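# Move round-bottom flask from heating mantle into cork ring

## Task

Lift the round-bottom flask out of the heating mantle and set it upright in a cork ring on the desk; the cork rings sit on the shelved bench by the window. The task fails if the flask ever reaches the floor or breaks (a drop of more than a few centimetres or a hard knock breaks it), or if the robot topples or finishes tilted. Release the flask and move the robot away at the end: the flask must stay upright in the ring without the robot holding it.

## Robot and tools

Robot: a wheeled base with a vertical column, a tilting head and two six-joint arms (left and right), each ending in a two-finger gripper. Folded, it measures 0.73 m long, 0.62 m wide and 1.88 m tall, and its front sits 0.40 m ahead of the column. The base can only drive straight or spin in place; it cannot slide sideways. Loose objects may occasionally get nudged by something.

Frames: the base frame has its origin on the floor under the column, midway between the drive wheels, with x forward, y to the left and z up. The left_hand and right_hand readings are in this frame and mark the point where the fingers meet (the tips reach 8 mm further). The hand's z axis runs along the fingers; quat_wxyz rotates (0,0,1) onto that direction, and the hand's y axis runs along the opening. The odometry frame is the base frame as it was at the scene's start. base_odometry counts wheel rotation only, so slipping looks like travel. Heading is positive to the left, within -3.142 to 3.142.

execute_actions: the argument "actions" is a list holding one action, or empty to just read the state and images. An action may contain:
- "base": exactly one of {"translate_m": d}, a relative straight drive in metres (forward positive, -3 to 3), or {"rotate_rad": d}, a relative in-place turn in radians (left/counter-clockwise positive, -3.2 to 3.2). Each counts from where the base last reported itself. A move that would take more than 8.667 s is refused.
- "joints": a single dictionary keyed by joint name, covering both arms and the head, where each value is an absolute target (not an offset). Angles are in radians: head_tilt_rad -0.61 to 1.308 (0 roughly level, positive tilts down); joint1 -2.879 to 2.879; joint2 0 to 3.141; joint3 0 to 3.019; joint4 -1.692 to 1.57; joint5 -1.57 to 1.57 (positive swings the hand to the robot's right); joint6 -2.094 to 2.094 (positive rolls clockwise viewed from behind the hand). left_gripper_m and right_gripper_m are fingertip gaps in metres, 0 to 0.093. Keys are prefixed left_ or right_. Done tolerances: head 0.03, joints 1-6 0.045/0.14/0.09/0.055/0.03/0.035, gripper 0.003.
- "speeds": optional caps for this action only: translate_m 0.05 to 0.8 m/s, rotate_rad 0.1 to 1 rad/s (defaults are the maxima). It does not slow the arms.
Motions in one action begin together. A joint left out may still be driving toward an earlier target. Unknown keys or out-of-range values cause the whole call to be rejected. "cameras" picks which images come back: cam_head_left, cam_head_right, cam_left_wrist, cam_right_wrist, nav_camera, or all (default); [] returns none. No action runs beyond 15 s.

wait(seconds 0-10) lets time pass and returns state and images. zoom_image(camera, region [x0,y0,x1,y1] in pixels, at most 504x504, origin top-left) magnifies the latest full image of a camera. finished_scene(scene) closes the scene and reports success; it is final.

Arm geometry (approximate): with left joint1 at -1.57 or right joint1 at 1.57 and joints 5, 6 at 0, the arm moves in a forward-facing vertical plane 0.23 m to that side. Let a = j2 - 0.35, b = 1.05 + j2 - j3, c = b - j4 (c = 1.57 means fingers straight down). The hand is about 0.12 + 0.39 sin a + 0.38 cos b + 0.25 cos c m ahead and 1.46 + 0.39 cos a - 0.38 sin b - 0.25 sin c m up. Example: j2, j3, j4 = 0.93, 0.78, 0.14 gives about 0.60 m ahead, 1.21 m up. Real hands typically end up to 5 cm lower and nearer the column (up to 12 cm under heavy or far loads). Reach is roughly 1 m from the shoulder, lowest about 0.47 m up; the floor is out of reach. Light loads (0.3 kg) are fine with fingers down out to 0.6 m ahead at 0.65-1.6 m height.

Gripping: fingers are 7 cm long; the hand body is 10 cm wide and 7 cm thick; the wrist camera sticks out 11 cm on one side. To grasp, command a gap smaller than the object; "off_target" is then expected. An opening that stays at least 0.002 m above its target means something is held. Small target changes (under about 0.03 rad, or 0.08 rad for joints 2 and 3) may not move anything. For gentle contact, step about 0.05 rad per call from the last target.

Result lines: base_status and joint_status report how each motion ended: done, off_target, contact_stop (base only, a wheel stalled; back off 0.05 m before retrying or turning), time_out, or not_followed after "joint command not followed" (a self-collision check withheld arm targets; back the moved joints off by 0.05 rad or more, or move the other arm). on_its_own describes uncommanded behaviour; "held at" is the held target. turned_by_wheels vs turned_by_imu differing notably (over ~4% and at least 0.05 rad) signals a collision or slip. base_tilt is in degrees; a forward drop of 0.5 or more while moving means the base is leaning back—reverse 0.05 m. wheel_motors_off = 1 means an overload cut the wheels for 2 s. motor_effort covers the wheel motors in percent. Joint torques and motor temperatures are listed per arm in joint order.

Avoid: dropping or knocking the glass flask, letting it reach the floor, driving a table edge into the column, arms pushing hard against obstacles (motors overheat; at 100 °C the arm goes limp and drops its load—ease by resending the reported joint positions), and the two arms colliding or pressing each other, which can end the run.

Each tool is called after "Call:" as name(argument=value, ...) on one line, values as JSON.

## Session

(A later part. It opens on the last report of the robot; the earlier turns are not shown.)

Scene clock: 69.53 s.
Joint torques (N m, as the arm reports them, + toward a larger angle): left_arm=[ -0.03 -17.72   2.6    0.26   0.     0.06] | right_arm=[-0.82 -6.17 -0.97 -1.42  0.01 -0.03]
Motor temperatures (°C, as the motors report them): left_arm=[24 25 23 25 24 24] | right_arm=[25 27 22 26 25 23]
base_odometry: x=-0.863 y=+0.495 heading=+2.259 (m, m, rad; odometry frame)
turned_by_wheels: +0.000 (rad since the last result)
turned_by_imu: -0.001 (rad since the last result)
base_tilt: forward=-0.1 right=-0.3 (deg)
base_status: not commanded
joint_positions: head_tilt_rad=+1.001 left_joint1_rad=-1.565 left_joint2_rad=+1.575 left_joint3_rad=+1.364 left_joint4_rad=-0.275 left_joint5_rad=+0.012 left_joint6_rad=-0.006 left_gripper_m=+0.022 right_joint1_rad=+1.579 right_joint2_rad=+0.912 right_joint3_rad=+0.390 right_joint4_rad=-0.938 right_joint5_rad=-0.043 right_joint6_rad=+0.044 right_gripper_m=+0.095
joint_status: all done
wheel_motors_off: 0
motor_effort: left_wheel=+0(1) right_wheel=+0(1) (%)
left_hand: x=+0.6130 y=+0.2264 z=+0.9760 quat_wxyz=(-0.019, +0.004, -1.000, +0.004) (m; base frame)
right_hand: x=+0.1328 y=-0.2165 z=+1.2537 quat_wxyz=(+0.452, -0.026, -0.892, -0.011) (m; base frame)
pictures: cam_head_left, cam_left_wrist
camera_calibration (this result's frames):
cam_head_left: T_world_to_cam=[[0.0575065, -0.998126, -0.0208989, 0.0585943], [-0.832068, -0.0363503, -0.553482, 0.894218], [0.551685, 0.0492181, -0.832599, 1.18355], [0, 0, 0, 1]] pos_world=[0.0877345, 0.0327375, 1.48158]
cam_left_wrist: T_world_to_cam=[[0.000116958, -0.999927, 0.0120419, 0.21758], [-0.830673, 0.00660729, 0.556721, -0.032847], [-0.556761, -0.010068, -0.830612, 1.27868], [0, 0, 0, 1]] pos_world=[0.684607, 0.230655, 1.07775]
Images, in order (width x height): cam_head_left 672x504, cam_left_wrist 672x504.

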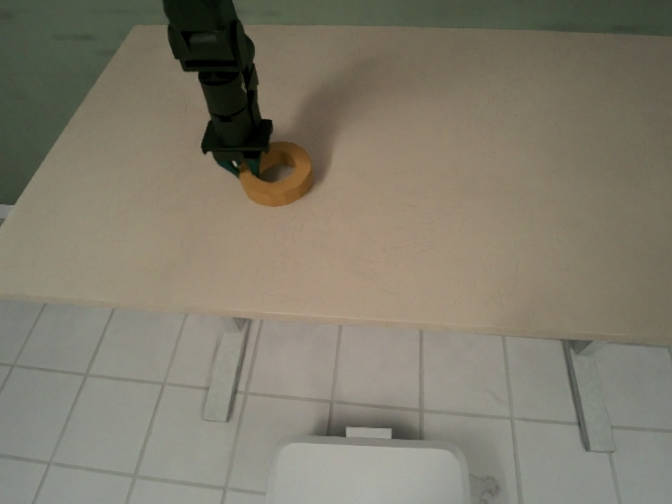

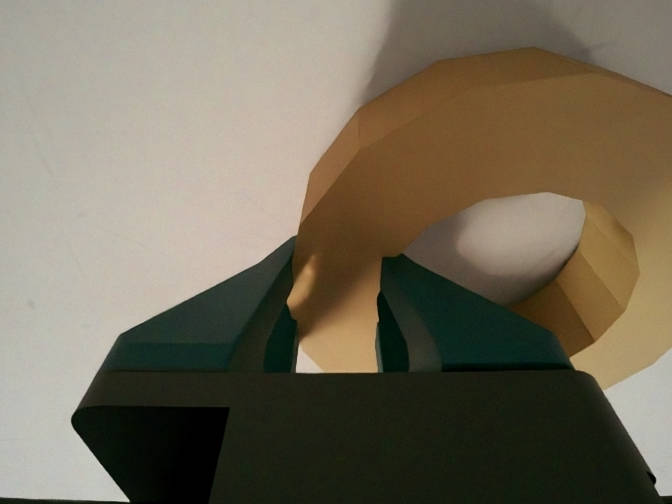

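Call:
execute_actions(actions=[{"joints":{"left_gripper_m":0.06}}], cameras=[])

Call:
execute_actions(actions=[{"joints":{"left_joint2_rad":1.3,"left_joint3_rad":1.27,"left_joint4_rad":-0.45}}], cameras=[])

Call:
execute_actions(actions=[{"base":{"translate_m":-0.4},"joints":{"left_joint2_rad":0.86,"left_joint3_rad":0.41,"left_joint4_rad":-0.97,"head_tilt_rad":0.6}}], cameras=["cam_head_left"])

Call:
execute_actions(actions=[{"base":{"rotate_rad":-1.59}}], cameras=[])

Call:
execute_actions(actions=[{"base":{"translate_m":0.65}}], cameras=["cam_head_left","cam_head_right"])

Scene clock: 77.63 s.
Joint torques (N m, as the arm reports them, + toward a larger angle): left_arm=[  0.26 -17.89   2.7    0.36   0.01   0.07] | right_arm=[-0.91 -6.08 -1.   -1.4   0.01 -0.02]
Motor temperatures (°C, as the motors report them): left_arm=[24 26 23 25 24 24] | right_arm=[25 27 22 26 25 23]
base_odometry: x=-0.863 y=+0.495 heading=+2.259 (m, m, rad; odometry frame)
turned_by_wheels: +0.000 (rad since the last result)
turned_by_imu: -0.001 (rad since the last result)
base_tilt: forward=-0.2 right=-0.4 (deg)
base_status: not commanded
joint_positions: head_tilt_rad=+1.001 left_joint1_rad=-1.565 left_joint2_rad=+1.575 left_joint3_rad=+1.363 left_joint4_rad=-0.275 left_joint5_rad=+0.012 left_joint6_rad=-0.006 left_gripper_m=+0.060 right_joint1_rad=+1.579 right_joint2_rad=+0.912 right_joint3_rad=+0.390 right_joint4_rad=-0.938 right_joint5_rad=-0.043 right_joint6_rad=+0.044 right_gripper_m=+0.095
joint_status: all done
wheel_motors_off: 0
motor_effort: left_wheel=-1(0) right_wheel=+0(0) (%)
left_hand: x=+0.6123 y=+0.2264 z=+0.9757 quat_wxyz=(-0.018, +0.004, -1.000, +0.004) (m; base frame)
right_hand: x=+0.1328 y=-0.2165 z=+1.2537 quat_wxyz=(+0.452, -0.026, -0.892, -0.011) (m; base frame)
pictures: none
No camera images: the call's "cameras" was empty. Leave "cameras" out to get every camera's image.

Scene clock: 78.87 s.
Joint torques (N m, as the arm reports them, + toward a larger angle): left_arm=[ -0.11 -17.98   4.23   0.48  -0.02   0.06] | right_arm=[-0.89 -6.17 -0.98 -1.38  0.01 -0.03]
Motor temperatures (°C, as the motors report them): left_arm=[24 26 23 25 24 24] | right_arm=[25 27 22 26 25 23]
base_odometry: x=-0.863 y=+0.495 heading=+2.259 (m, m, rad; odometry frame)
turned_by_wheels: +0.000 (rad since the last result)
turned_by_imu: +0.000 (rad since the last result)
base_tilt: forward=-0.2 right=-0.4 (deg)
base_status: not commanded
joint_positions: head_tilt_rad=+1.001 left_joint1_rad=-1.565 left_joint2_rad=+1.275 left_joint3_rad=+1.271 left_joint4_rad=-0.449 left_joint5_rad=+0.012 left_joint6_rad=-0.006 left_gripper_m=+0.060 right_joint1_rad=+1.579 right_joint2_rad=+0.912 right_joint3_rad=+0.390 right_joint4_rad=-0.938 right_joint5_rad=-0.043 right_joint6_rad=+0.044 right_gripper_m=+0.095
joint_status: all done
wheel_motors_off: 0
motor_effort: left_wheel=+0(2) right_wheel=+0(1) (%)
left_hand: x=+0.6390 y=+0.2258 z=+1.1097 quat_wxyz=(-0.035, +0.004, -0.999, +0.004) (m; base frame)
right_hand: x=+0.1328 y=-0.2165 z=+1.2537 quat_wxyz=(+0.452, -0.026, -0.892, -0.011) (m; base frame)
pictures: none
No camera images: the call's "cameras" was empty. Leave "cameras" out to get every camera's image.

Scene clock: 81.23 s.
Joint torques (N m, as the arm reports them, + toward a larger angle): left_arm=[ 0.03 -7.24  0.15 -1.02 -0.02  0.05] | right_arm=[-0.98 -6.07 -0.72 -1.41  0.   -0.03]
Motor temperatures (°C, as the motors report them): left_arm=[24 25 23 25 24 24] | right_arm=[25 27 22 26 25 23]
base_odometry: x=-0.609 y=+0.186 heading=+2.258 (m, m, rad; odometry frame)
turned_by_wheels: -0.001 (rad since the last result)
turned_by_imu: -0.001 (rad since the last result)
base_tilt: forward=-0.1 right=-0.4 (deg)
base_status: done
joint_positions: head_tilt_rad=+0.617 left_joint1_rad=-1.565 left_joint2_rad=+0.850 left_joint3_rad=+0.407 left_joint4_rad=-0.966 left_joint5_rad=+0.012 left_joint6_rad=-0.006 left_gripper_m=+0.060 right_joint1_rad=+1.579 right_joint2_rad=+0.912 right_joint3_rad=+0.386 right_joint4_rad=-0.938 right_joint5_rad=-0.043 right_joint6_rad=+0.044 right_gripper_m=+0.095
joint_status: all done
wheel_motors_off: 0
motor_effort: left_wheel=-2(38) right_wheel=+0(34) (%)
left_hand: x=+0.1500 y=+0.2237 z=+1.2571 quat_wxyz=(+0.428, +0.008, -0.904, +0.003) (m; base frame)
right_hand: x=+0.1307 y=-0.2165 z=+1.2544 quat_wxyz=(+0.454, -0.026, -0.891, -0.011) (m; base frame)
pictures: cam_head_left
camera_calibration (this result's frames):
cam_head_left: T_world_to_cam=[[0.0611479, -0.998126, 0.00216782, 0.0228895], [-0.564107, -0.0363503, -0.824901, 1.29881], [0.823435, 0.0492181, -0.565272, 0.758278], [0, 0, 0, 1]] pos_world=[0.106873, 0.0327375, 1.49997]
Images, in order (width x height): cam_head_left 672x504.

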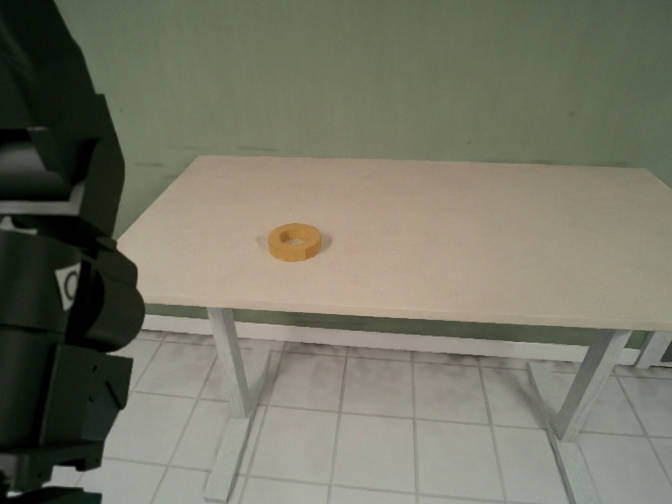

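Scene clock: 84.13 s.
Joint torques (N m, as the arm reports them, + toward a larger angle): left_arm=[-0.41 -7.15 -0.2  -1.08 -0.01  0.05] | right_arm=[-1.01 -6.16 -0.72 -1.42  0.02 -0.04]
Motor temperatures (°C, as the motors report them): left_arm=[24 25 23 25 24 24] | right_arm=[25 27 22 26 25 23]
base_odometry: x=-0.609 y=+0.186 heading=+0.669 (m, m, rad; odometry frame)
turned_by_wheels: -1.589 (rad since the last result)
turned_by_imu: -1.569 (rad since the last result)
base_tilt: forward=-0.2 right=-0.4 (deg)
base_status: done
joint_positions: head_tilt_rad=+0.617 left_joint1_rad=-1.565 left_joint2_rad=+0.850 left_joint3_rad=+0.410 left_joint4_rad=-0.966 left_joint5_rad=+0.012 left_joint6_rad=-0.006 left_gripper_m=+0.060 right_joint1_rad=+1.579 right_joint2_rad=+0.912 right_joint3_rad=+0.386 right_joint4_rad=-0.938 right_joint5_rad=-0.043 right_joint6_rad=+0.044 right_gripper_m=+0.095
joint_status: not commanded
wheel_motors_off: 0
motor_effort: left_wheel=+3(47) right_wheel=-2(41) (%)
left_hand: x=+0.1517 y=+0.2237 z=+1.2566 quat_wxyz=(+0.427, +0.008, -0.904, +0.003) (m; base frame)
right_hand: x=+0.1307 y=-0.2165 z=+1.2544 quat_wxyz=(+0.454, -0.026, -0.891, -0.011) (m; base frame)
pictures: none
No camera images: the call's "cameras" was empty. Leave "cameras" out to get every camera's image.

Scene clock: 86.73 s.
Joint torques (N m, as the arm reports them, + toward a larger angle): left_arm=[-0.24 -6.87 -0.34 -1.05 -0.02  0.05] | right_arm=[-0.95 -6.23 -1.01 -1.4   0.02 -0.02]
Motor temperatures (°C, as the motors report them): left_arm=[24 25 22 25 24 24] | right_arm=[25 27 22 26 25 23]
base_odometry: x=-0.099 y=+0.589 heading=+0.669 (m, m, rad; odometry frame)
turned_by_wheels: +0.000 (rad since the last result)
turned_by_imu: -0.001 (rad since the last result)
base_tilt: forward=-0.2 right=-0.4 (deg)
base_status: done
joint_positions: head_tilt_rad=+0.617 left_joint1_rad=-1.565 left_joint2_rad=+0.850 left_joint3_rad=+0.412 left_joint4_rad=-0.966 left_joint5_rad=+0.012 left_joint6_rad=-0.006 left_gripper_m=+0.060 right_joint1_rad=+1.579 right_joint2_rad=+0.912 right_joint3_rad=+0.390 right_joint4_rad=-0.938 right_joint5_rad=-0.043 right_joint6_rad=+0.044 right_gripper_m=+0.095
joint_status: not commanded
wheel_motors_off: 0
motor_effort: left_wheel=-1(60) right_wheel=+0(55) (%)
left_hand: x=+0.1530 y=+0.2237 z=+1.2562 quat_wxyz=(+0.426, +0.008, -0.905, +0.003) (m; base frame)
right_hand: x=+0.1328 y=-0.2165 z=+1.2537 quat_wxyz=(+0.452, -0.026, -0.892, -0.011) (m; base frame)
pictures: cam_head_left, cam_head_right
camera_calibration (this result's frames):
cam_head_left: T_world_to_cam=[[0.061147, -0.998126, 0.00219327, 0.0228503], [-0.563763, -0.0363503, -0.825136, 1.29915], [0.82367, 0.0492181, -0.56493, 0.757739], [0, 0, 0, 1]] pos_world=[0.10689, 0.0327375, 1.5]
cam_head_right: T_world_to_cam=[[0.0621655, -0.997856, -0.0204898, -0.0226975], [-0.579783, -0.0193943, -0.81454, 1.28822], [0.812396, 0.0625159, -0.579745, 0.786096], [0, 0, 0, 1]] pos_world=[0.109679, -0.0468082, 1.50458]
Images, in order (width x height): cam_head_left 672x504, cam_head_right 672x504.

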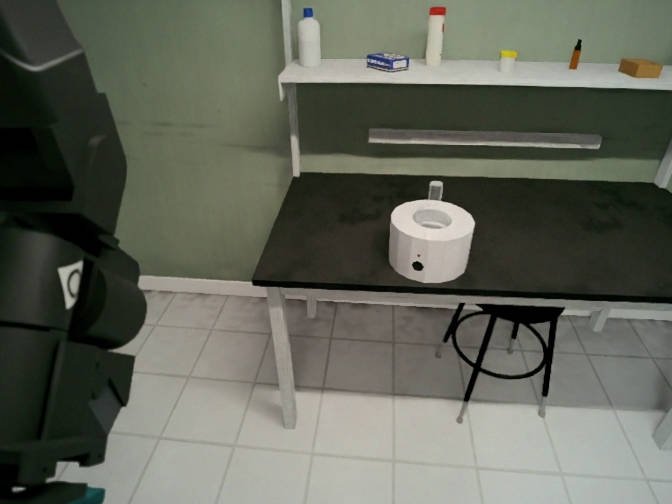

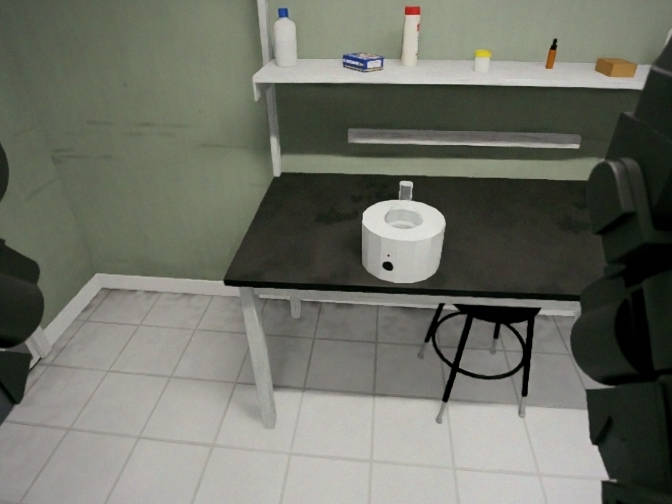

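Call:
execute_actions(actions=[{"base":{"rotate_rad":0.045},"joints":{"right_joint1_rad":1.57,"right_joint2_rad":1.15,"right_joint3_rad":1.2,"right_joint4_rad":-0.57,"right_joint5_rad":0,"right_joint6_rad":0}}], cameras=[])

Call:
execute_actions(actions=[{"base":{"translate_m":0.5},"joints":{"head_tilt_rad":0.9}}], cameras=["cam_head_left","cam_head_right","cam_right_wrist"])

Scene clock: 92.60 s.
Joint torques (N m, as the arm reports them, + toward a larger angle): left_arm=[ 0.06 -7.31 -0.23 -1.05  0.    0.07] | right_arm=[ -1.68 -15.92   6.18   0.63   0.11  -0.1 ]
Motor temperatures (°C, as the motors report them): left_arm=[24 25 22 25 24 24] | right_arm=[25 27 22 26 25 23]
base_odometry: x=-0.099 y=+0.589 heading=+0.712 (m, m, rad; odometry frame)
turned_by_wheels: +0.043 (rad since the last result)
turned_by_imu: +0.042 (rad since the last result)
base_tilt: forward=-0.2 right=-0.4 (deg)
base_status: done
joint_positions: head_tilt_rad=+0.617 left_joint1_rad=-1.565 left_joint2_rad=+0.850 left_joint3_rad=+0.412 left_joint4_rad=-0.966 left_joint5_rad=+0.012 left_joint6_rad=-0.006 left_gripper_m=+0.060 right_joint1_rad=+1.579 right_joint2_rad=+1.159 right_joint3_rad=+1.181 right_joint4_rad=-0.571 right_joint5_rad=-0.002 right_joint6_rad=+0.006 right_gripper_m=+0.095
joint_status: all done
wheel_motors_off: 0
motor_effort: left_wheel=-2(40) right_wheel=+1(39) (%)
left_hand: x=+0.1527 y=+0.2237 z=+1.2562 quat_wxyz=(+0.426, +0.008, -0.905, +0.003) (m; base frame)
right_hand: x=+0.5951 y=-0.2209 z=+1.1482 quat_wxyz=(+0.013, -0.001, -1.000, -0.004) (m; base frame)
pictures: none
No camera images: the call's "cameras" was empty. Leave "cameras" out to get every camera's image.

Scene clock: 95.03 s.
Joint torques (N m, as the arm reports them, + toward a larger angle): left_arm=[-0.31 -7.3  -0.22 -0.93 -0.02  0.05] | right_arm=[ -1.6  -16.03   6.01   0.68   0.11  -0.1 ]
Motor temperatures (°C, as the motors report them): left_arm=[24 25 22 25 24 24] | right_arm=[25 28 22 26 25 23]
base_odometry: x=+0.280 y=+0.916 heading=+0.712 (m, m, rad; odometry frame)
turned_by_wheels: +0.000 (rad since the last result)
turned_by_imu: +0.000 (rad since the last result)
base_tilt: forward=-0.2 right=-0.4 (deg)
base_status: done
joint_positions: head_tilt_rad=+0.902 left_joint1_rad=-1.565 left_joint2_rad=+0.850 left_joint3_rad=+0.412 left_joint4_rad=-0.966 left_joint5_rad=+0.012 left_joint6_rad=-0.006 left_gripper_m=+0.060 right_joint1_rad=+1.579 right_joint2_rad=+1.159 right_joint3_rad=+1.182 right_joint4_rad=-0.571 right_joint5_rad=-0.002 right_joint6_rad=+0.006 right_gripper_m=+0.095
joint_status: all done
wheel_motors_off: 0
motor_effort: left_wheel=-2(56) right_wheel=+0(36) (%)
left_hand: x=+0.1530 y=+0.2237 z=+1.2562 quat_wxyz=(+0.426, +0.008, -0.905, +0.003) (m; base frame)
right_hand: x=+0.5960 y=-0.2209 z=+1.1485 quat_wxyz=(+0.012, -0.001, -1.000, -0.004) (m; base frame)
pictures: cam_head_left, cam_head_right, cam_right_wrist
camera_calibration (this result's frames):
cam_head_left: T_world_to_cam=[[0.0592982, -0.998126, -0.0150828, 0.0495479], [-0.772968, -0.0363503, -0.633402, 1.01434], [0.631667, 0.0492181, -0.773676, 1.08881], [0, 0, 0, 1]] pos_world=[0.0933514, 0.0327375, 1.48562]
cam_head_right: T_world_to_cam=[[0.0538997, -0.997856, -0.0371376, 0.0033534], [-0.785364, -0.0193943, -0.61873, 0.996954], [0.616683, 0.0625159, -0.784725, 1.11155], [0, 0, 0, 1]] pos_world=[0.0973164, -0.0468082, 1.48923]
cam_right_wrist: T_world_to_cam=[[-0.00114431, -0.999958, 0.00912479, -0.231403], [-0.799263, 0.00639839, 0.600948, -0.200976], [-0.600981, -0.00660543, -0.799236, 1.3986], [0, 0, 0, 1]] pos_world=[0.679636, -0.220869, 1.2407]
Images, in order (width x height): cam_head_left 672x504, cam_head_right 672x504, cam_right_wrist 672x504.

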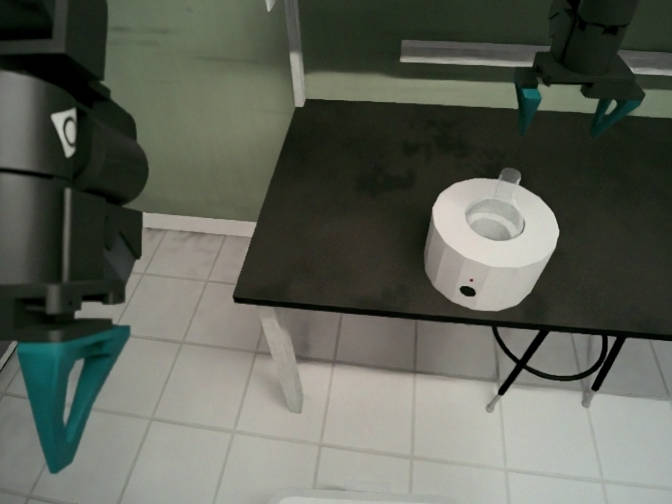

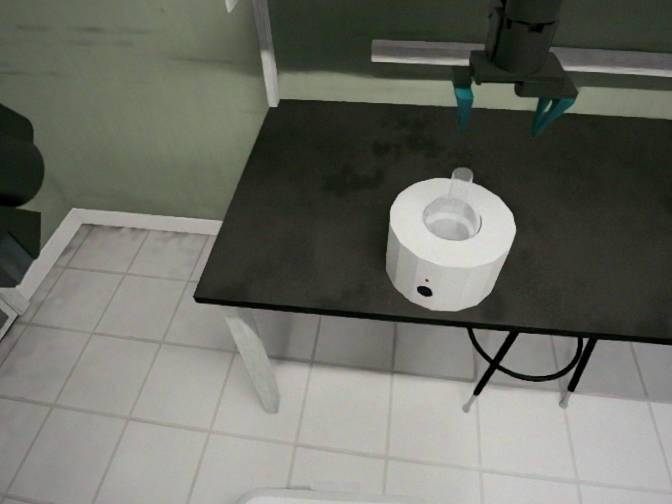

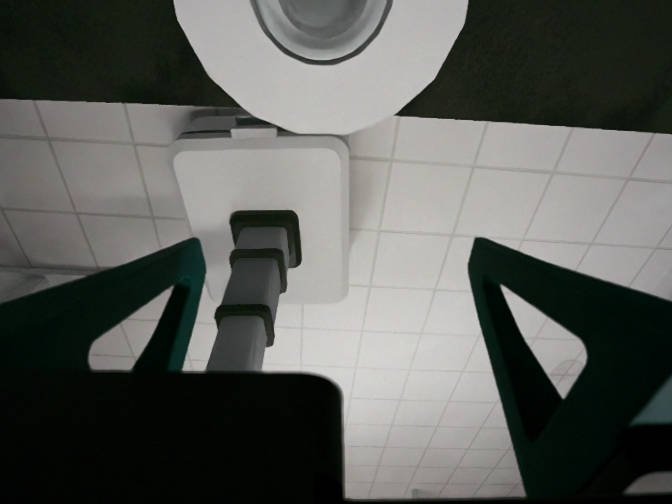

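Call:
execute_actions(actions=[{"base":{"translate_m":0.07},"joints":{"right_joint2_rad":1.33,"right_joint3_rad":1.27,"right_joint4_rad":-0.43}}], cameras=["cam_head_right","cam_right_wrist"])

Scene clock: 99.37 s.
Joint torques (N m, as the arm reports them, + toward a larger angle): left_arm=[-0.14 -7.2  -0.33 -1.05  0.    0.06] | right_arm=[ -1.58 -16.23   4.94   0.83   0.1   -0.1 ]
Motor temperatures (°C, as the motors report them): left_arm=[24 24 22 25 24 24] | right_arm=[25 28 23 26 25 23]
base_odometry: x=+0.333 y=+0.962 heading=+0.712 (m, m, rad; odometry frame)
turned_by_wheels: +0.000 (rad since the last result)
turned_by_imu: -0.001 (rad since the last result)
base_tilt: forward=-0.2 right=-0.3 (deg)
base_status: done
joint_positions: head_tilt_rad=+0.902 left_joint1_rad=-1.565 left_joint2_rad=+0.851 left_joint3_rad=+0.412 left_joint4_rad=-0.966 left_joint5_rad=+0.012 left_joint6_rad=-0.006 left_gripper_m=+0.060 right_joint1_rad=+1.579 right_joint2_rad=+1.328 right_joint3_rad=+1.259 right_joint4_rad=-0.433 right_joint5_rad=-0.002 right_joint6_rad=+0.006 right_gripper_m=+0.095
joint_status: all done
wheel_motors_off: 0
motor_effort: left_wheel=+1(31) right_wheel=+0(37) (%)
left_hand: x=+0.1529 y=+0.2237 z=+1.2561 quat_wxyz=(+0.426, +0.008, -0.905, +0.003) (m; base frame)
right_hand: x=+0.6169 y=-0.2204 z=+1.0810 quat_wxyz=(-0.011, -0.001, -1.000, -0.005) (m; base frame)
pictures: cam_head_right, cam_right_wrist
camera_calibration (this result's frames):
cam_head_right: T_world_to_cam=[[0.0538893, -0.997856, -0.0371526, 0.00337704], [-0.785536, -0.0193943, -0.618512, 0.996626], [0.616465, 0.0625159, -0.784897, 1.11183], [0, 0, 0, 1]] pos_world=[0.0973022, -0.0468082, 1.48922]
cam_right_wrist: T_world_to_cam=[[-0.00187847, -0.999959, 0.00887097, -0.229486], [-0.826137, 0.00655032, 0.563431, -0.0864834], [-0.563466, -0.00627025, -0.826116, 1.36321], [0, 0, 0, 1]] pos_world=[0.696244, -0.220362, 1.17693]
Images, in order (width x height): cam_head_right 672x504, cam_right_wrist 672x504.

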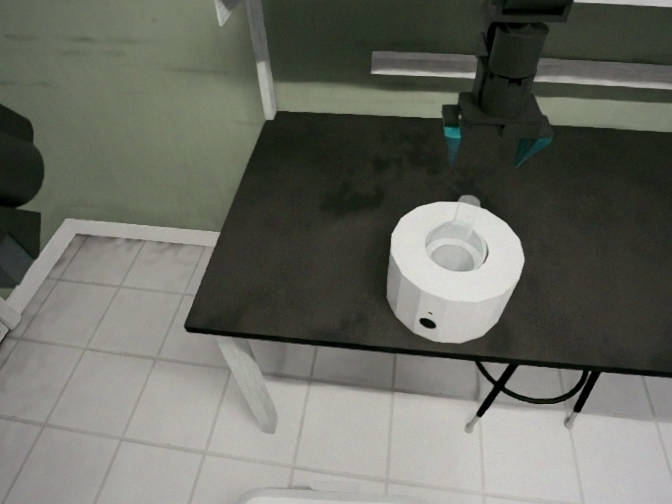

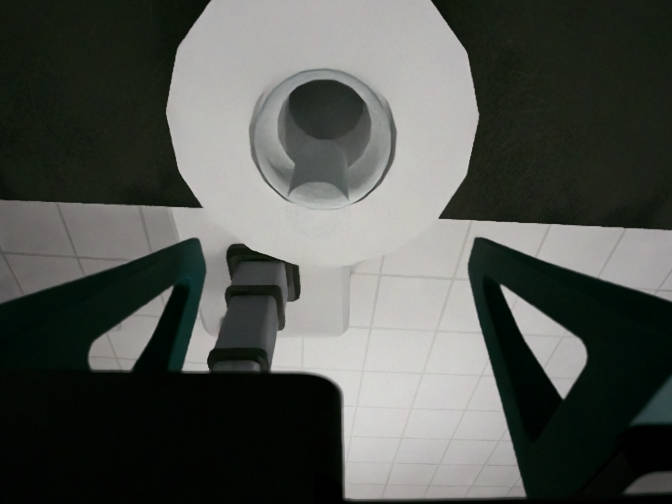

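Call:
execute_actions(actions=[{"base":{"rotate_rad":0.015},"joints":{"right_joint2_rad":1.56,"right_joint3_rad":1.35,"right_joint4_rad":-0.31}}], cameras=["cam_head_right","cam_right_wrist"])

Scene clock: 104.93 s.
Joint torques (N m, as the arm reports them, + toward a larger angle): left_arm=[-0.03 -7.29 -0.26 -1.    0.    0.06] | right_arm=[ -1.58 -17.13   3.15   0.54   0.1   -0.11]
Motor temperatures (°C, as the motors report them): left_arm=[24 24 22 25 24 24] | right_arm=[25 29 23 26 25 23]
base_odometry: x=+0.333 y=+0.962 heading=+0.724 (m, m, rad; odometry frame)
turned_by_wheels: +0.013 (rad since the last result)
turned_by_imu: +0.011 (rad since the last result)
base_tilt: forward=-0.2 right=-0.3 (deg)
base_status: done
joint_positions: head_tilt_rad=+0.902 left_joint1_rad=-1.565 left_joint2_rad=+0.851 left_joint3_rad=+0.412 left_joint4_rad=-0.966 left_joint5_rad=+0.012 left_joint6_rad=-0.006 left_gripper_m=+0.060 right_joint1_rad=+1.576 right_joint2_rad=+1.570 right_joint3_rad=+1.346 right_joint4_rad=-0.308 right_joint5_rad=-0.002 right_joint6_rad=+0.006 right_gripper_m=+0.095
joint_status: all done
wheel_motors_off: 0
motor_effort: left_wheel=-4(48) right_wheel=+2(49) (%)
left_hand: x=+0.1529 y=+0.2237 z=+1.2561 quat_wxyz=(+0.426, +0.008, -0.905, +0.003) (m; base frame)
right_hand: x=+0.5964 y=-0.2213 z=+0.9763 quat_wxyz=(+0.004, -0.002, -1.000, -0.003) (m; base frame)
pictures: cam_head_right, cam_right_wrist
camera_calibration (this result's frames):
cam_head_right: T_world_to_cam=[[0.0538893, -0.997856, -0.0371526, 0.00337705], [-0.785536, -0.0193943, -0.618511, 0.996625], [0.616464, 0.0625159, -0.784897, 1.11183], [0, 0, 0, 1]] pos_world=[0.0973022, -0.0468082, 1.48922]
cam_right_wrist: T_world_to_cam=[[-0.00254172, -0.999932, 0.0114041, -0.231634], [-0.808779, 0.00876242, 0.588047, -0.0783213], [-0.588107, -0.00772872, -0.808746, 1.26261], [0, 0, 0, 1]] pos_world=[0.678616, -0.221174, 1.06983]
Images, in order (width x height): cam_head_right 672x504, cam_right_wrist 672x504.

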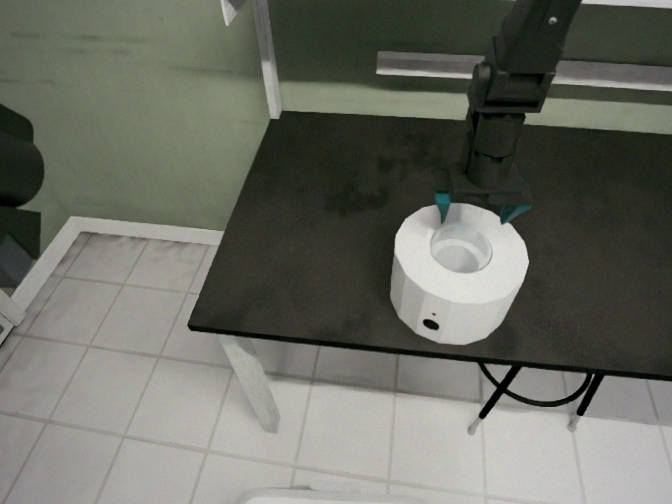

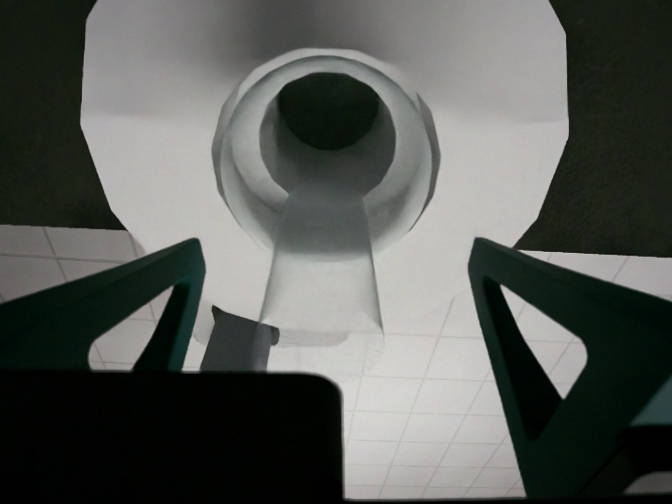

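Neck is in between. Close.

Call:
execute_actions(actions=[{"joints":{"right_gripper_m":0.0}}], cameras=["cam_right_wrist"])

Call:
execute_actions(actions=[{"joints":{"right_joint2_rad":1.4,"right_joint3_rad":1.28,"right_joint4_rad":-0.40}}], cameras=["cam_head_right","cam_right_wrist"])

Scene clock: 109.57 s.
Joint torques (N m, as the arm reports them, + toward a larger angle): left_arm=[-0.14 -7.46 -0.19 -1.09 -0.01  0.07] | right_arm=[ -1.39 -17.24   3.19   0.57   0.25  -0.1 ]
Motor temperatures (°C, as the motors report them): left_arm=[24 24 22 25 24 24] | right_arm=[25 29 23 26 25 23]
base_odometry: x=+0.333 y=+0.962 heading=+0.724 (m, m, rad; odometry frame)
turned_by_wheels: +0.000 (rad since the last result)
turned_by_imu: -0.001 (rad since the last result)
base_tilt: forward=-0.2 right=-0.4 (deg)
base_status: not commanded
joint_positions: head_tilt_rad=+0.902 left_joint1_rad=-1.565 left_joint2_rad=+0.851 left_joint3_rad=+0.412 left_joint4_rad=-0.966 left_joint5_rad=+0.012 left_joint6_rad=-0.006 left_gripper_m=+0.060 right_joint1_rad=+1.576 right_joint2_rad=+1.570 right_joint3_rad=+1.346 right_joint4_rad=-0.308 right_joint5_rad=-0.006 right_joint6_rad=+0.006 right_gripper_m=+0.033
joint_status: right_gripper_m off_target (ended at +0.033, target +0.000)
wheel_motors_off: 0
motor_effort: left_wheel=-2(5) right_wheel=+2(2) (%)
left_hand: x=+0.1529 y=+0.2237 z=+1.2561 quat_wxyz=(+0.426, +0.008, -0.905, +0.003) (m; base frame)
right_hand: x=+0.5964 y=-0.2207 z=+0.9763 quat_wxyz=(+0.004, -0.002, -1.000, -0.005) (m; base frame)
pictures: cam_right_wrist
camera_calibration (this result's frames):
cam_right_wrist: T_world_to_cam=[[-0.00257281, -0.999968, 0.00758967, -0.227244], [-0.808772, 0.0065444, 0.588085, -0.0788625], [-0.588116, -0.00462528, -0.808763, 1.26332], [0, 0, 0, 1]] pos_world=[0.678615, -0.220877, 1.06983]
Images, in order (width x height): cam_right_wrist 672x504.

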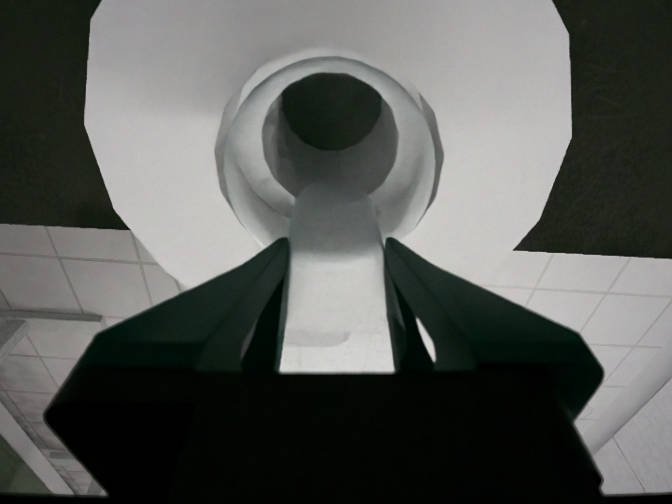

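Scene clock: 110.57 s.
Joint torques (N m, as the arm reports them, + toward a larger angle): left_arm=[-0.13 -7.56 -0.19 -1.1   0.    0.06] | right_arm=[ -1.5  -16.91   3.31   0.32   0.13  -0.1 ]
Motor temperatures (°C, as the motors report them): left_arm=[24 24 22 25 24 24] | right_arm=[25 29 23 26 25 23]
base_odometry: x=+0.333 y=+0.962 heading=+0.724 (m, m, rad; odometry frame)
turned_by_wheels: +0.000 (rad since the last result)
turned_by_imu: +0.000 (rad since the last result)
base_tilt: forward=-0.2 right=-0.4 (deg)
base_status: not commanded
joint_positions: head_tilt_rad=+0.902 left_joint1_rad=-1.565 left_joint2_rad=+0.851 left_joint3_rad=+0.412 left_joint4_rad=-0.966 left_joint5_rad=+0.012 left_joint6_rad=-0.006 left_gripper_m=+0.060 right_joint1_rad=+1.576 right_joint2_rad=+1.408 right_joint3_rad=+1.284 right_joint4_rad=-0.391 right_joint5_rad=-0.002 right_joint6_rad=+0.006 right_gripper_m=+0.033
joint_status: all done
wheel_motors_off: 0
motor_effort: left_wheel=-2(5) right_wheel=+3(3) (%)
left_hand: x=+0.1529 y=+0.2237 z=+1.2561 quat_wxyz=(+0.426, +0.008, -0.905, +0.003) (m; base frame)
right_hand: x=+0.6102 y=-0.2215 z=+1.0457 quat_wxyz=(-0.004, -0.002, -1.000, -0.004) (m; base frame)
pictures: cam_head_right, cam_right_wrist
camera_calibration (this result's frames):
cam_head_right: T_world_to_cam=[[0.0538893, -0.997856, -0.0371526, 0.00337705], [-0.785536, -0.0193943, -0.618511, 0.996625], [0.616464, 0.0625159, -0.784897, 1.11183], [0, 0, 0, 1]] pos_world=[0.0973022, -0.0468082, 1.48922]
cam_right_wrist: T_world_to_cam=[[-0.00279659, -0.99994, 0.0105528, -0.231518], [-0.818095, 0.0083565, 0.575023, -0.0887504], [-0.575077, -0.00702512, -0.818069, 1.3288], [0, 0, 0, 1]] pos_world=[0.690907, -0.221428, 1.14052]
Images, in order (width x height): cam_head_right 672x504, cam_right_wrist 672x504.

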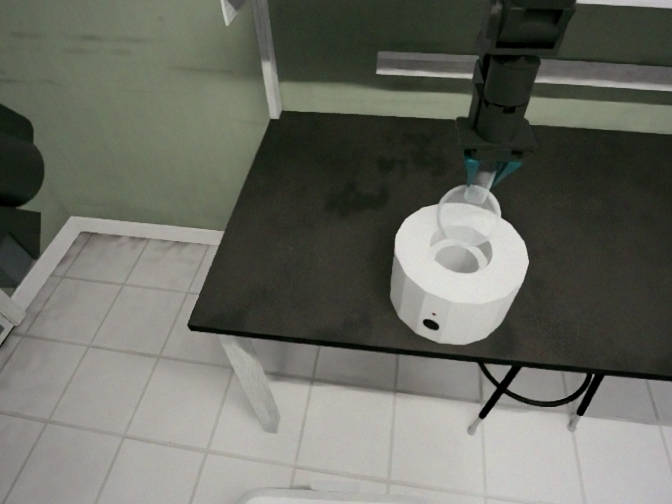

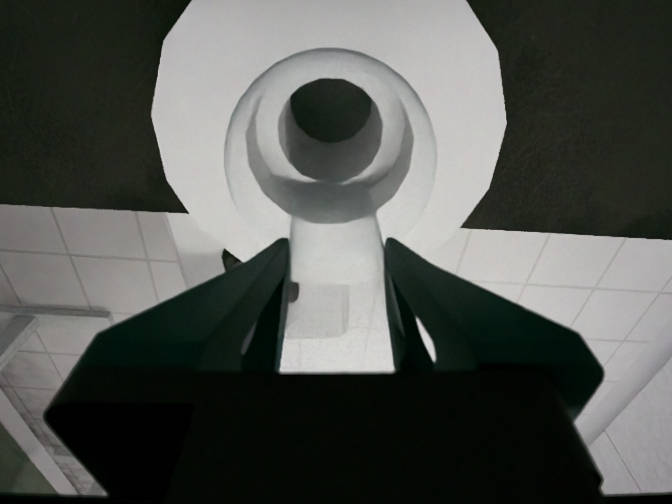

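Call:
execute_actions(actions=[{"joints":{"right_joint2_rad":1.03,"right_joint3_rad":1.2,"right_joint4_rad":-0.69}}], cameras=[])

Call:
execute_actions(actions=[{"base":{"translate_m":-1.62},"speeds":{"translate_m":0.5}}], cameras=[])

Call:
execute_actions(actions=[{"base":{"rotate_rad":1.535},"joints":{"head_tilt_rad":0.7},"speeds":{"rotate_rad":0.6}}], cameras=["cam_head_right","cam_head_left"])

Scene clock: 116.53 s.
Joint torques (N m, as the arm reports them, + toward a larger angle): left_arm=[-0.51 -7.08 -0.19 -1.1  -0.02  0.07] | right_arm=[ -1.49 -14.14   6.74   0.26   0.13  -0.09]
Motor temperatures (°C, as the motors report them): left_arm=[24 24 22 25 24 24] | right_arm=[25 29 23 26 25 23]
base_odometry: x=+0.333 y=+0.962 heading=+0.724 (m, m, rad; odometry frame)
turned_by_wheels: +0.000 (rad since the last result)
turned_by_imu: -0.001 (rad since the last result)
base_tilt: forward=-0.2 right=-0.4 (deg)
base_status: not commanded
joint_positions: head_tilt_rad=+0.902 left_joint1_rad=-1.565 left_joint2_rad=+0.851 left_joint3_rad=+0.412 left_joint4_rad=-0.966 left_joint5_rad=+0.012 left_joint6_rad=-0.006 left_gripper_m=+0.060 right_joint1_rad=+1.576 right_joint2_rad=+1.015 right_joint3_rad=+1.187 right_joint4_rad=-0.680 right_joint5_rad=-0.002 right_joint6_rad=+0.006 right_gripper_m=+0.033
joint_status: all done
wheel_motors_off: 0
motor_effort: left_wheel=-3(2) right_wheel=+3(3) (%)
left_hand: x=+0.1529 y=+0.2237 z=+1.2561 quat_wxyz=(+0.426, +0.008, -0.905, +0.003) (m; base frame)
right_hand: x=+0.6110 y=-0.2224 z=+1.2191 quat_wxyz=(-0.008, -0.002, -1.000, -0.004) (m; base frame)
pictures: none
No camera images: the call's "cameras" was empty. Leave "cameras" out to get every camera's image.

Scene clock: 121.27 s.
Joint torques (N m, as the arm reports them, + toward a larger angle): left_arm=[-0.18 -7.13 -0.05 -0.95 -0.01  0.08] | right_arm=[ -1.36 -13.95   6.73   0.46   0.09  -0.1 ]
Motor temperatures (°C, as the motors report them): left_arm=[24 24 22 25 24 24] | right_arm=[25 29 23 26 25 23]
base_odometry: x=-0.881 y=-0.112 heading=+0.725 (m, m, rad; odometry frame)
turned_by_wheels: +0.001 (rad since the last result)
turned_by_imu: +0.000 (rad since the last result)
base_tilt: forward=-0.1 right=-0.4 (deg)
base_status: done
joint_positions: head_tilt_rad=+0.902 left_joint1_rad=-1.565 left_joint2_rad=+0.851 left_joint3_rad=+0.409 left_joint4_rad=-0.966 left_joint5_rad=+0.012 left_joint6_rad=-0.006 left_gripper_m=+0.060 right_joint1_rad=+1.576 right_joint2_rad=+1.015 right_joint3_rad=+1.187 right_joint4_rad=-0.684 right_joint5_rad=-0.002 right_joint6_rad=+0.006 right_gripper_m=+0.033
joint_status: not commanded
wheel_motors_off: 0
motor_effort: left_wheel=-1(66) right_wheel=-1(54) (%)
left_hand: x=+0.1510 y=+0.2237 z=+1.2567 quat_wxyz=(+0.428, +0.008, -0.904, +0.003) (m; base frame)
right_hand: x=+0.6099 y=-0.2225 z=+1.2187 quat_wxyz=(-0.005, -0.002, -1.000, -0.003) (m; base frame)
pictures: none
No camera images: the call's "cameras" was empty. Leave "cameras" out to get every camera's image.

Scene clock: 124.73 s.
Joint torques (N m, as the arm reports them, + toward a larger angle): left_arm=[ 0.09 -7.33 -0.03 -0.99 -0.03  0.08] | right_arm=[ -1.44 -14.05   6.75   0.46   0.03  -0.1 ]
Motor temperatures (°C, as the motors report them): left_arm=[24 24 22 25 24 24] | right_arm=[25 29 24 26 25 23]
base_odometry: x=-0.881 y=-0.112 heading=+2.259 (m, m, rad; odometry frame)
turned_by_wheels: +1.534 (rad since the last result)
turned_by_imu: +1.514 (rad since the last result)
base_tilt: forward=-0.2 right=-0.3 (deg)
base_status: done
joint_positions: head_tilt_rad=+0.717 left_joint1_rad=-1.565 left_joint2_rad=+0.851 left_joint3_rad=+0.409 left_joint4_rad=-0.966 left_joint5_rad=+0.012 left_joint6_rad=-0.006 left_gripper_m=+0.060 right_joint1_rad=+1.576 right_joint2_rad=+1.015 right_joint3_rad=+1.187 right_joint4_rad=-0.684 right_joint5_rad=+0.000 right_joint6_rad=+0.006 right_gripper_m=+0.033
joint_status: all done
wheel_motors_off: 0
motor_effort: left_wheel=-1(47) right_wheel=+3(56) (%)
left_hand: x=+0.1510 y=+0.2237 z=+1.2567 quat_wxyz=(+0.428, +0.008, -0.904, +0.003) (m; base frame)
right_hand: x=+0.6099 y=-0.2231 z=+1.2187 quat_wxyz=(-0.005, -0.002, -1.000, -0.002) (m; base frame)
pictures: cam_head_left, cam_head_right
camera_calibration (this result's frames):
cam_head_left: T_world_to_cam=[[0.0610601, -0.998126, -0.00392789, 0.0322812], [-0.643394, -0.0363503, -0.764672, 1.21002], [0.763096, 0.0492181, -0.644408, 0.883164], [0, 0, 0, 1]] pos_world=[0.102608, 0.0327375, 1.49451]
cam_head_right: T_world_to_cam=[[0.0598068, -0.997856, -0.0265992, -0.0131711], [-0.658275, -0.0193943, -0.752528, 1.19665], [0.750398, 0.0625159, -0.658023, 0.909744], [0, 0, 0, 1]] pos_world=[0.105841, -0.0468082, 1.49879]
Images, in order (width x height): cam_head_left 672x504, cam_head_right 672x504.

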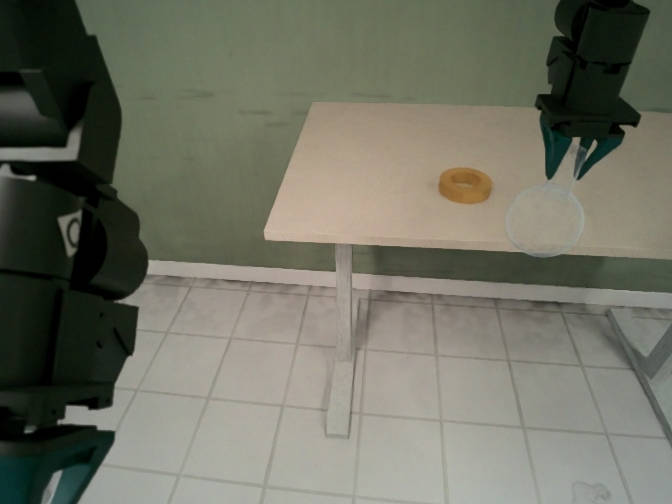

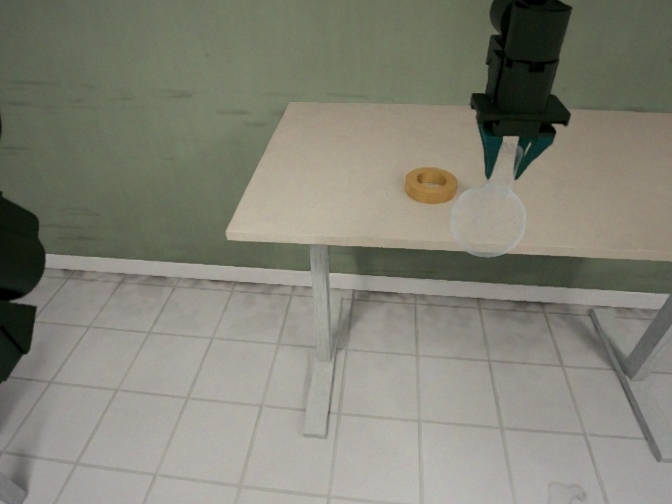

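Call:
execute_actions(actions=[{"base":{"translate_m":0.37},"joints":{"head_tilt_rad":0.9},"speeds":{"translate_m":0.3}}], cameras=["cam_head_right","cam_right_wrist"])

Scene clock: 129.90 s.
Joint torques (N m, as the arm reports them, + toward a larger angle): left_arm=[-0.41 -7.05 -0.13 -1.1  -0.02  0.04] | right_arm=[ -1.4  -14.1    6.71   0.49   0.04  -0.1 ]
Motor temperatures (°C, as the motors report them): left_arm=[24 24 22 25 24 24] | right_arm=[25 29 24 26 25 23]
base_odometry: x=-1.116 y=+0.174 heading=+2.260 (m, m, rad; odometry frame)
turned_by_wheels: +0.001 (rad since the last result)
turned_by_imu: +0.000 (rad since the last result)
base_tilt: forward=-0.1 right=-0.3 (deg)
base_status: done
joint_positions: head_tilt_rad=+0.902 left_joint1_rad=-1.565 left_joint2_rad=+0.851 left_joint3_rad=+0.411 left_joint4_rad=-0.966 left_joint5_rad=+0.012 left_joint6_rad=-0.006 left_gripper_m=+0.060 right_joint1_rad=+1.576 right_joint2_rad=+1.017 right_joint3_rad=+1.187 right_joint4_rad=-0.686 right_joint5_rad=+0.000 right_joint6_rad=+0.006 right_gripper_m=+0.033
joint_status: all done
wheel_motors_off: 0
motor_effort: left_wheel=+1(56) right_wheel=+0(61) (%)
left_hand: x=+0.1518 y=+0.2237 z=+1.2564 quat_wxyz=(+0.427, +0.008, -0.904, +0.003) (m; base frame)
right_hand: x=+0.6091 y=-0.2231 z=+1.2180 quat_wxyz=(-0.004, -0.002, -1.000, -0.002) (m; base frame)
pictures: cam_head_right, cam_right_wrist
camera_calibration (this result's frames):
cam_head_right: T_world_to_cam=[[0.0539015, -0.997856, -0.037135, 0.00334931], [-0.785334, -0.0193943, -0.618768, 0.997011], [0.616721, 0.0625159, -0.784695, 1.1115], [0, 0, 0, 1]] pos_world=[0.0973188, -0.0468082, 1.48923]
cam_right_wrist: T_world_to_cam=[[-0.00318928, -0.999904, 0.0135043, -0.238291], [-0.817875, 0.0103785, 0.575303, -0.188778], [-0.575387, -0.00921, -0.817829, 1.46845], [0, 0, 0, 1]] pos_world=[0.68977, -0.222784, 1.31276]
Images, in order (width x height): cam_head_right 672x504, cam_right_wrist 672x504.

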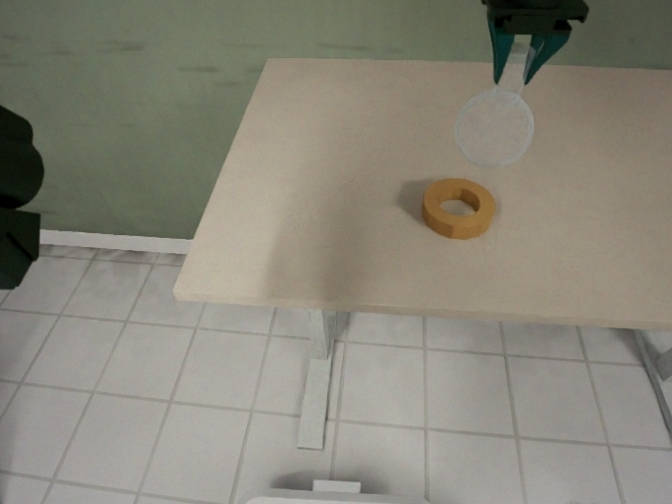

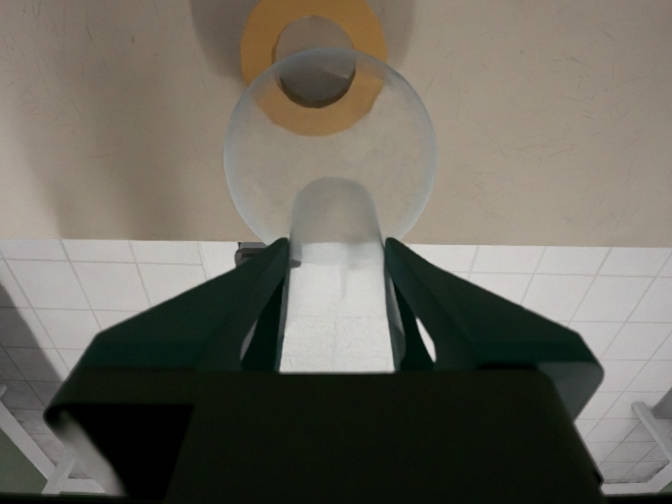

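Call:
execute_actions(actions=[{"base":{"rotate_rad":0.022},"joints":{"right_joint2_rad":1.17,"right_joint3_rad":1.25,"right_joint4_rad":-0.6}}], cameras=["cam_head_right","cam_right_wrist"])

Scene clock: 135.63 s.
Joint torques (N m, as the arm reports them, + toward a larger angle): left_arm=[ 0.19 -7.23 -0.12 -1.03  0.02  0.05] | right_arm=[ -1.26 -16.64   6.52   0.64   0.02  -0.1 ]
Motor temperatures (°C, as the motors report them): left_arm=[24 24 22 25 24 24] | right_arm=[25 30 24 26 25 23]
base_odometry: x=-1.116 y=+0.174 heading=+2.279 (m, m, rad; odometry frame)
turned_by_wheels: +0.020 (rad since the last result)
turned_by_imu: +0.018 (rad since the last result)
base_tilt: forward=-0.1 right=-0.4 (deg)
base_status: done
joint_positions: head_tilt_rad=+0.902 left_joint1_rad=-1.565 left_joint2_rad=+0.851 left_joint3_rad=+0.411 left_joint4_rad=-0.966 left_joint5_rad=+0.012 left_joint6_rad=-0.006 left_gripper_m=+0.060 right_joint1_rad=+1.575 right_joint2_rad=+1.183 right_joint3_rad=+1.227 right_joint4_rad=-0.601 right_joint5_rad=+0.000 right_joint6_rad=+0.006 right_gripper_m=+0.033
joint_status: all done
wheel_motors_off: 0
motor_effort: left_wheel=-2(48) right_wheel=+2(49) (%)
left_hand: x=+0.1518 y=+0.2237 z=+1.2564 quat_wxyz=(+0.427, +0.008, -0.904, +0.003) (m; base frame)
right_hand: x=+0.6069 y=-0.2231 z=+1.1460 quat_wxyz=(+0.016, -0.002, -1.000, -0.002) (m; base frame)
pictures: cam_head_right, cam_right_wrist
camera_calibration (this result's frames):
cam_head_right: T_world_to_cam=[[0.0539015, -0.997856, -0.037135, 0.00334931], [-0.785334, -0.0193943, -0.618768, 0.997011], [0.616721, 0.0625159, -0.784695, 1.1115], [0, 0, 0, 1]] pos_world=[0.0973188, -0.0468082, 1.48923]
cam_right_wrist: T_world_to_cam=[[-0.00264463, -0.999892, 0.0144297, -0.238681], [-0.79395, 0.0108725, 0.607886, -0.200902], [-0.607977, -0.00984883, -0.793894, 1.40055], [0, 0, 0, 1]] pos_world=[0.691366, -0.222678, 1.23746]
Images, in order (width x height): cam_head_right 672x504, cam_right_wrist 672x504.

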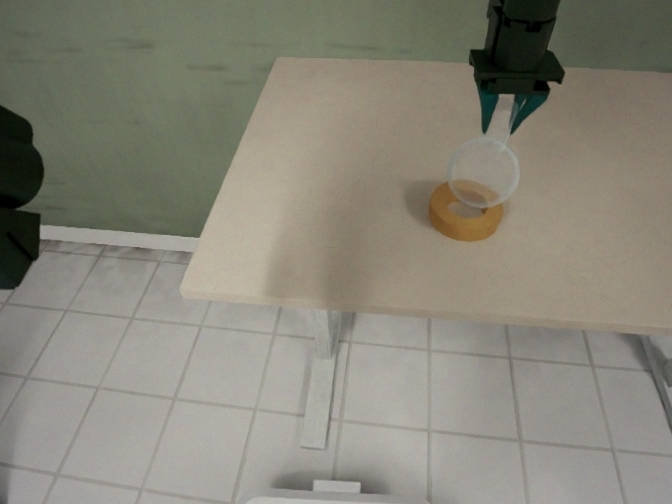

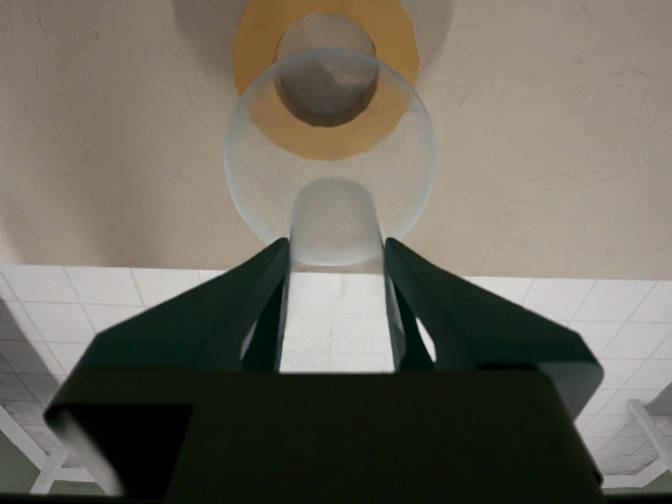

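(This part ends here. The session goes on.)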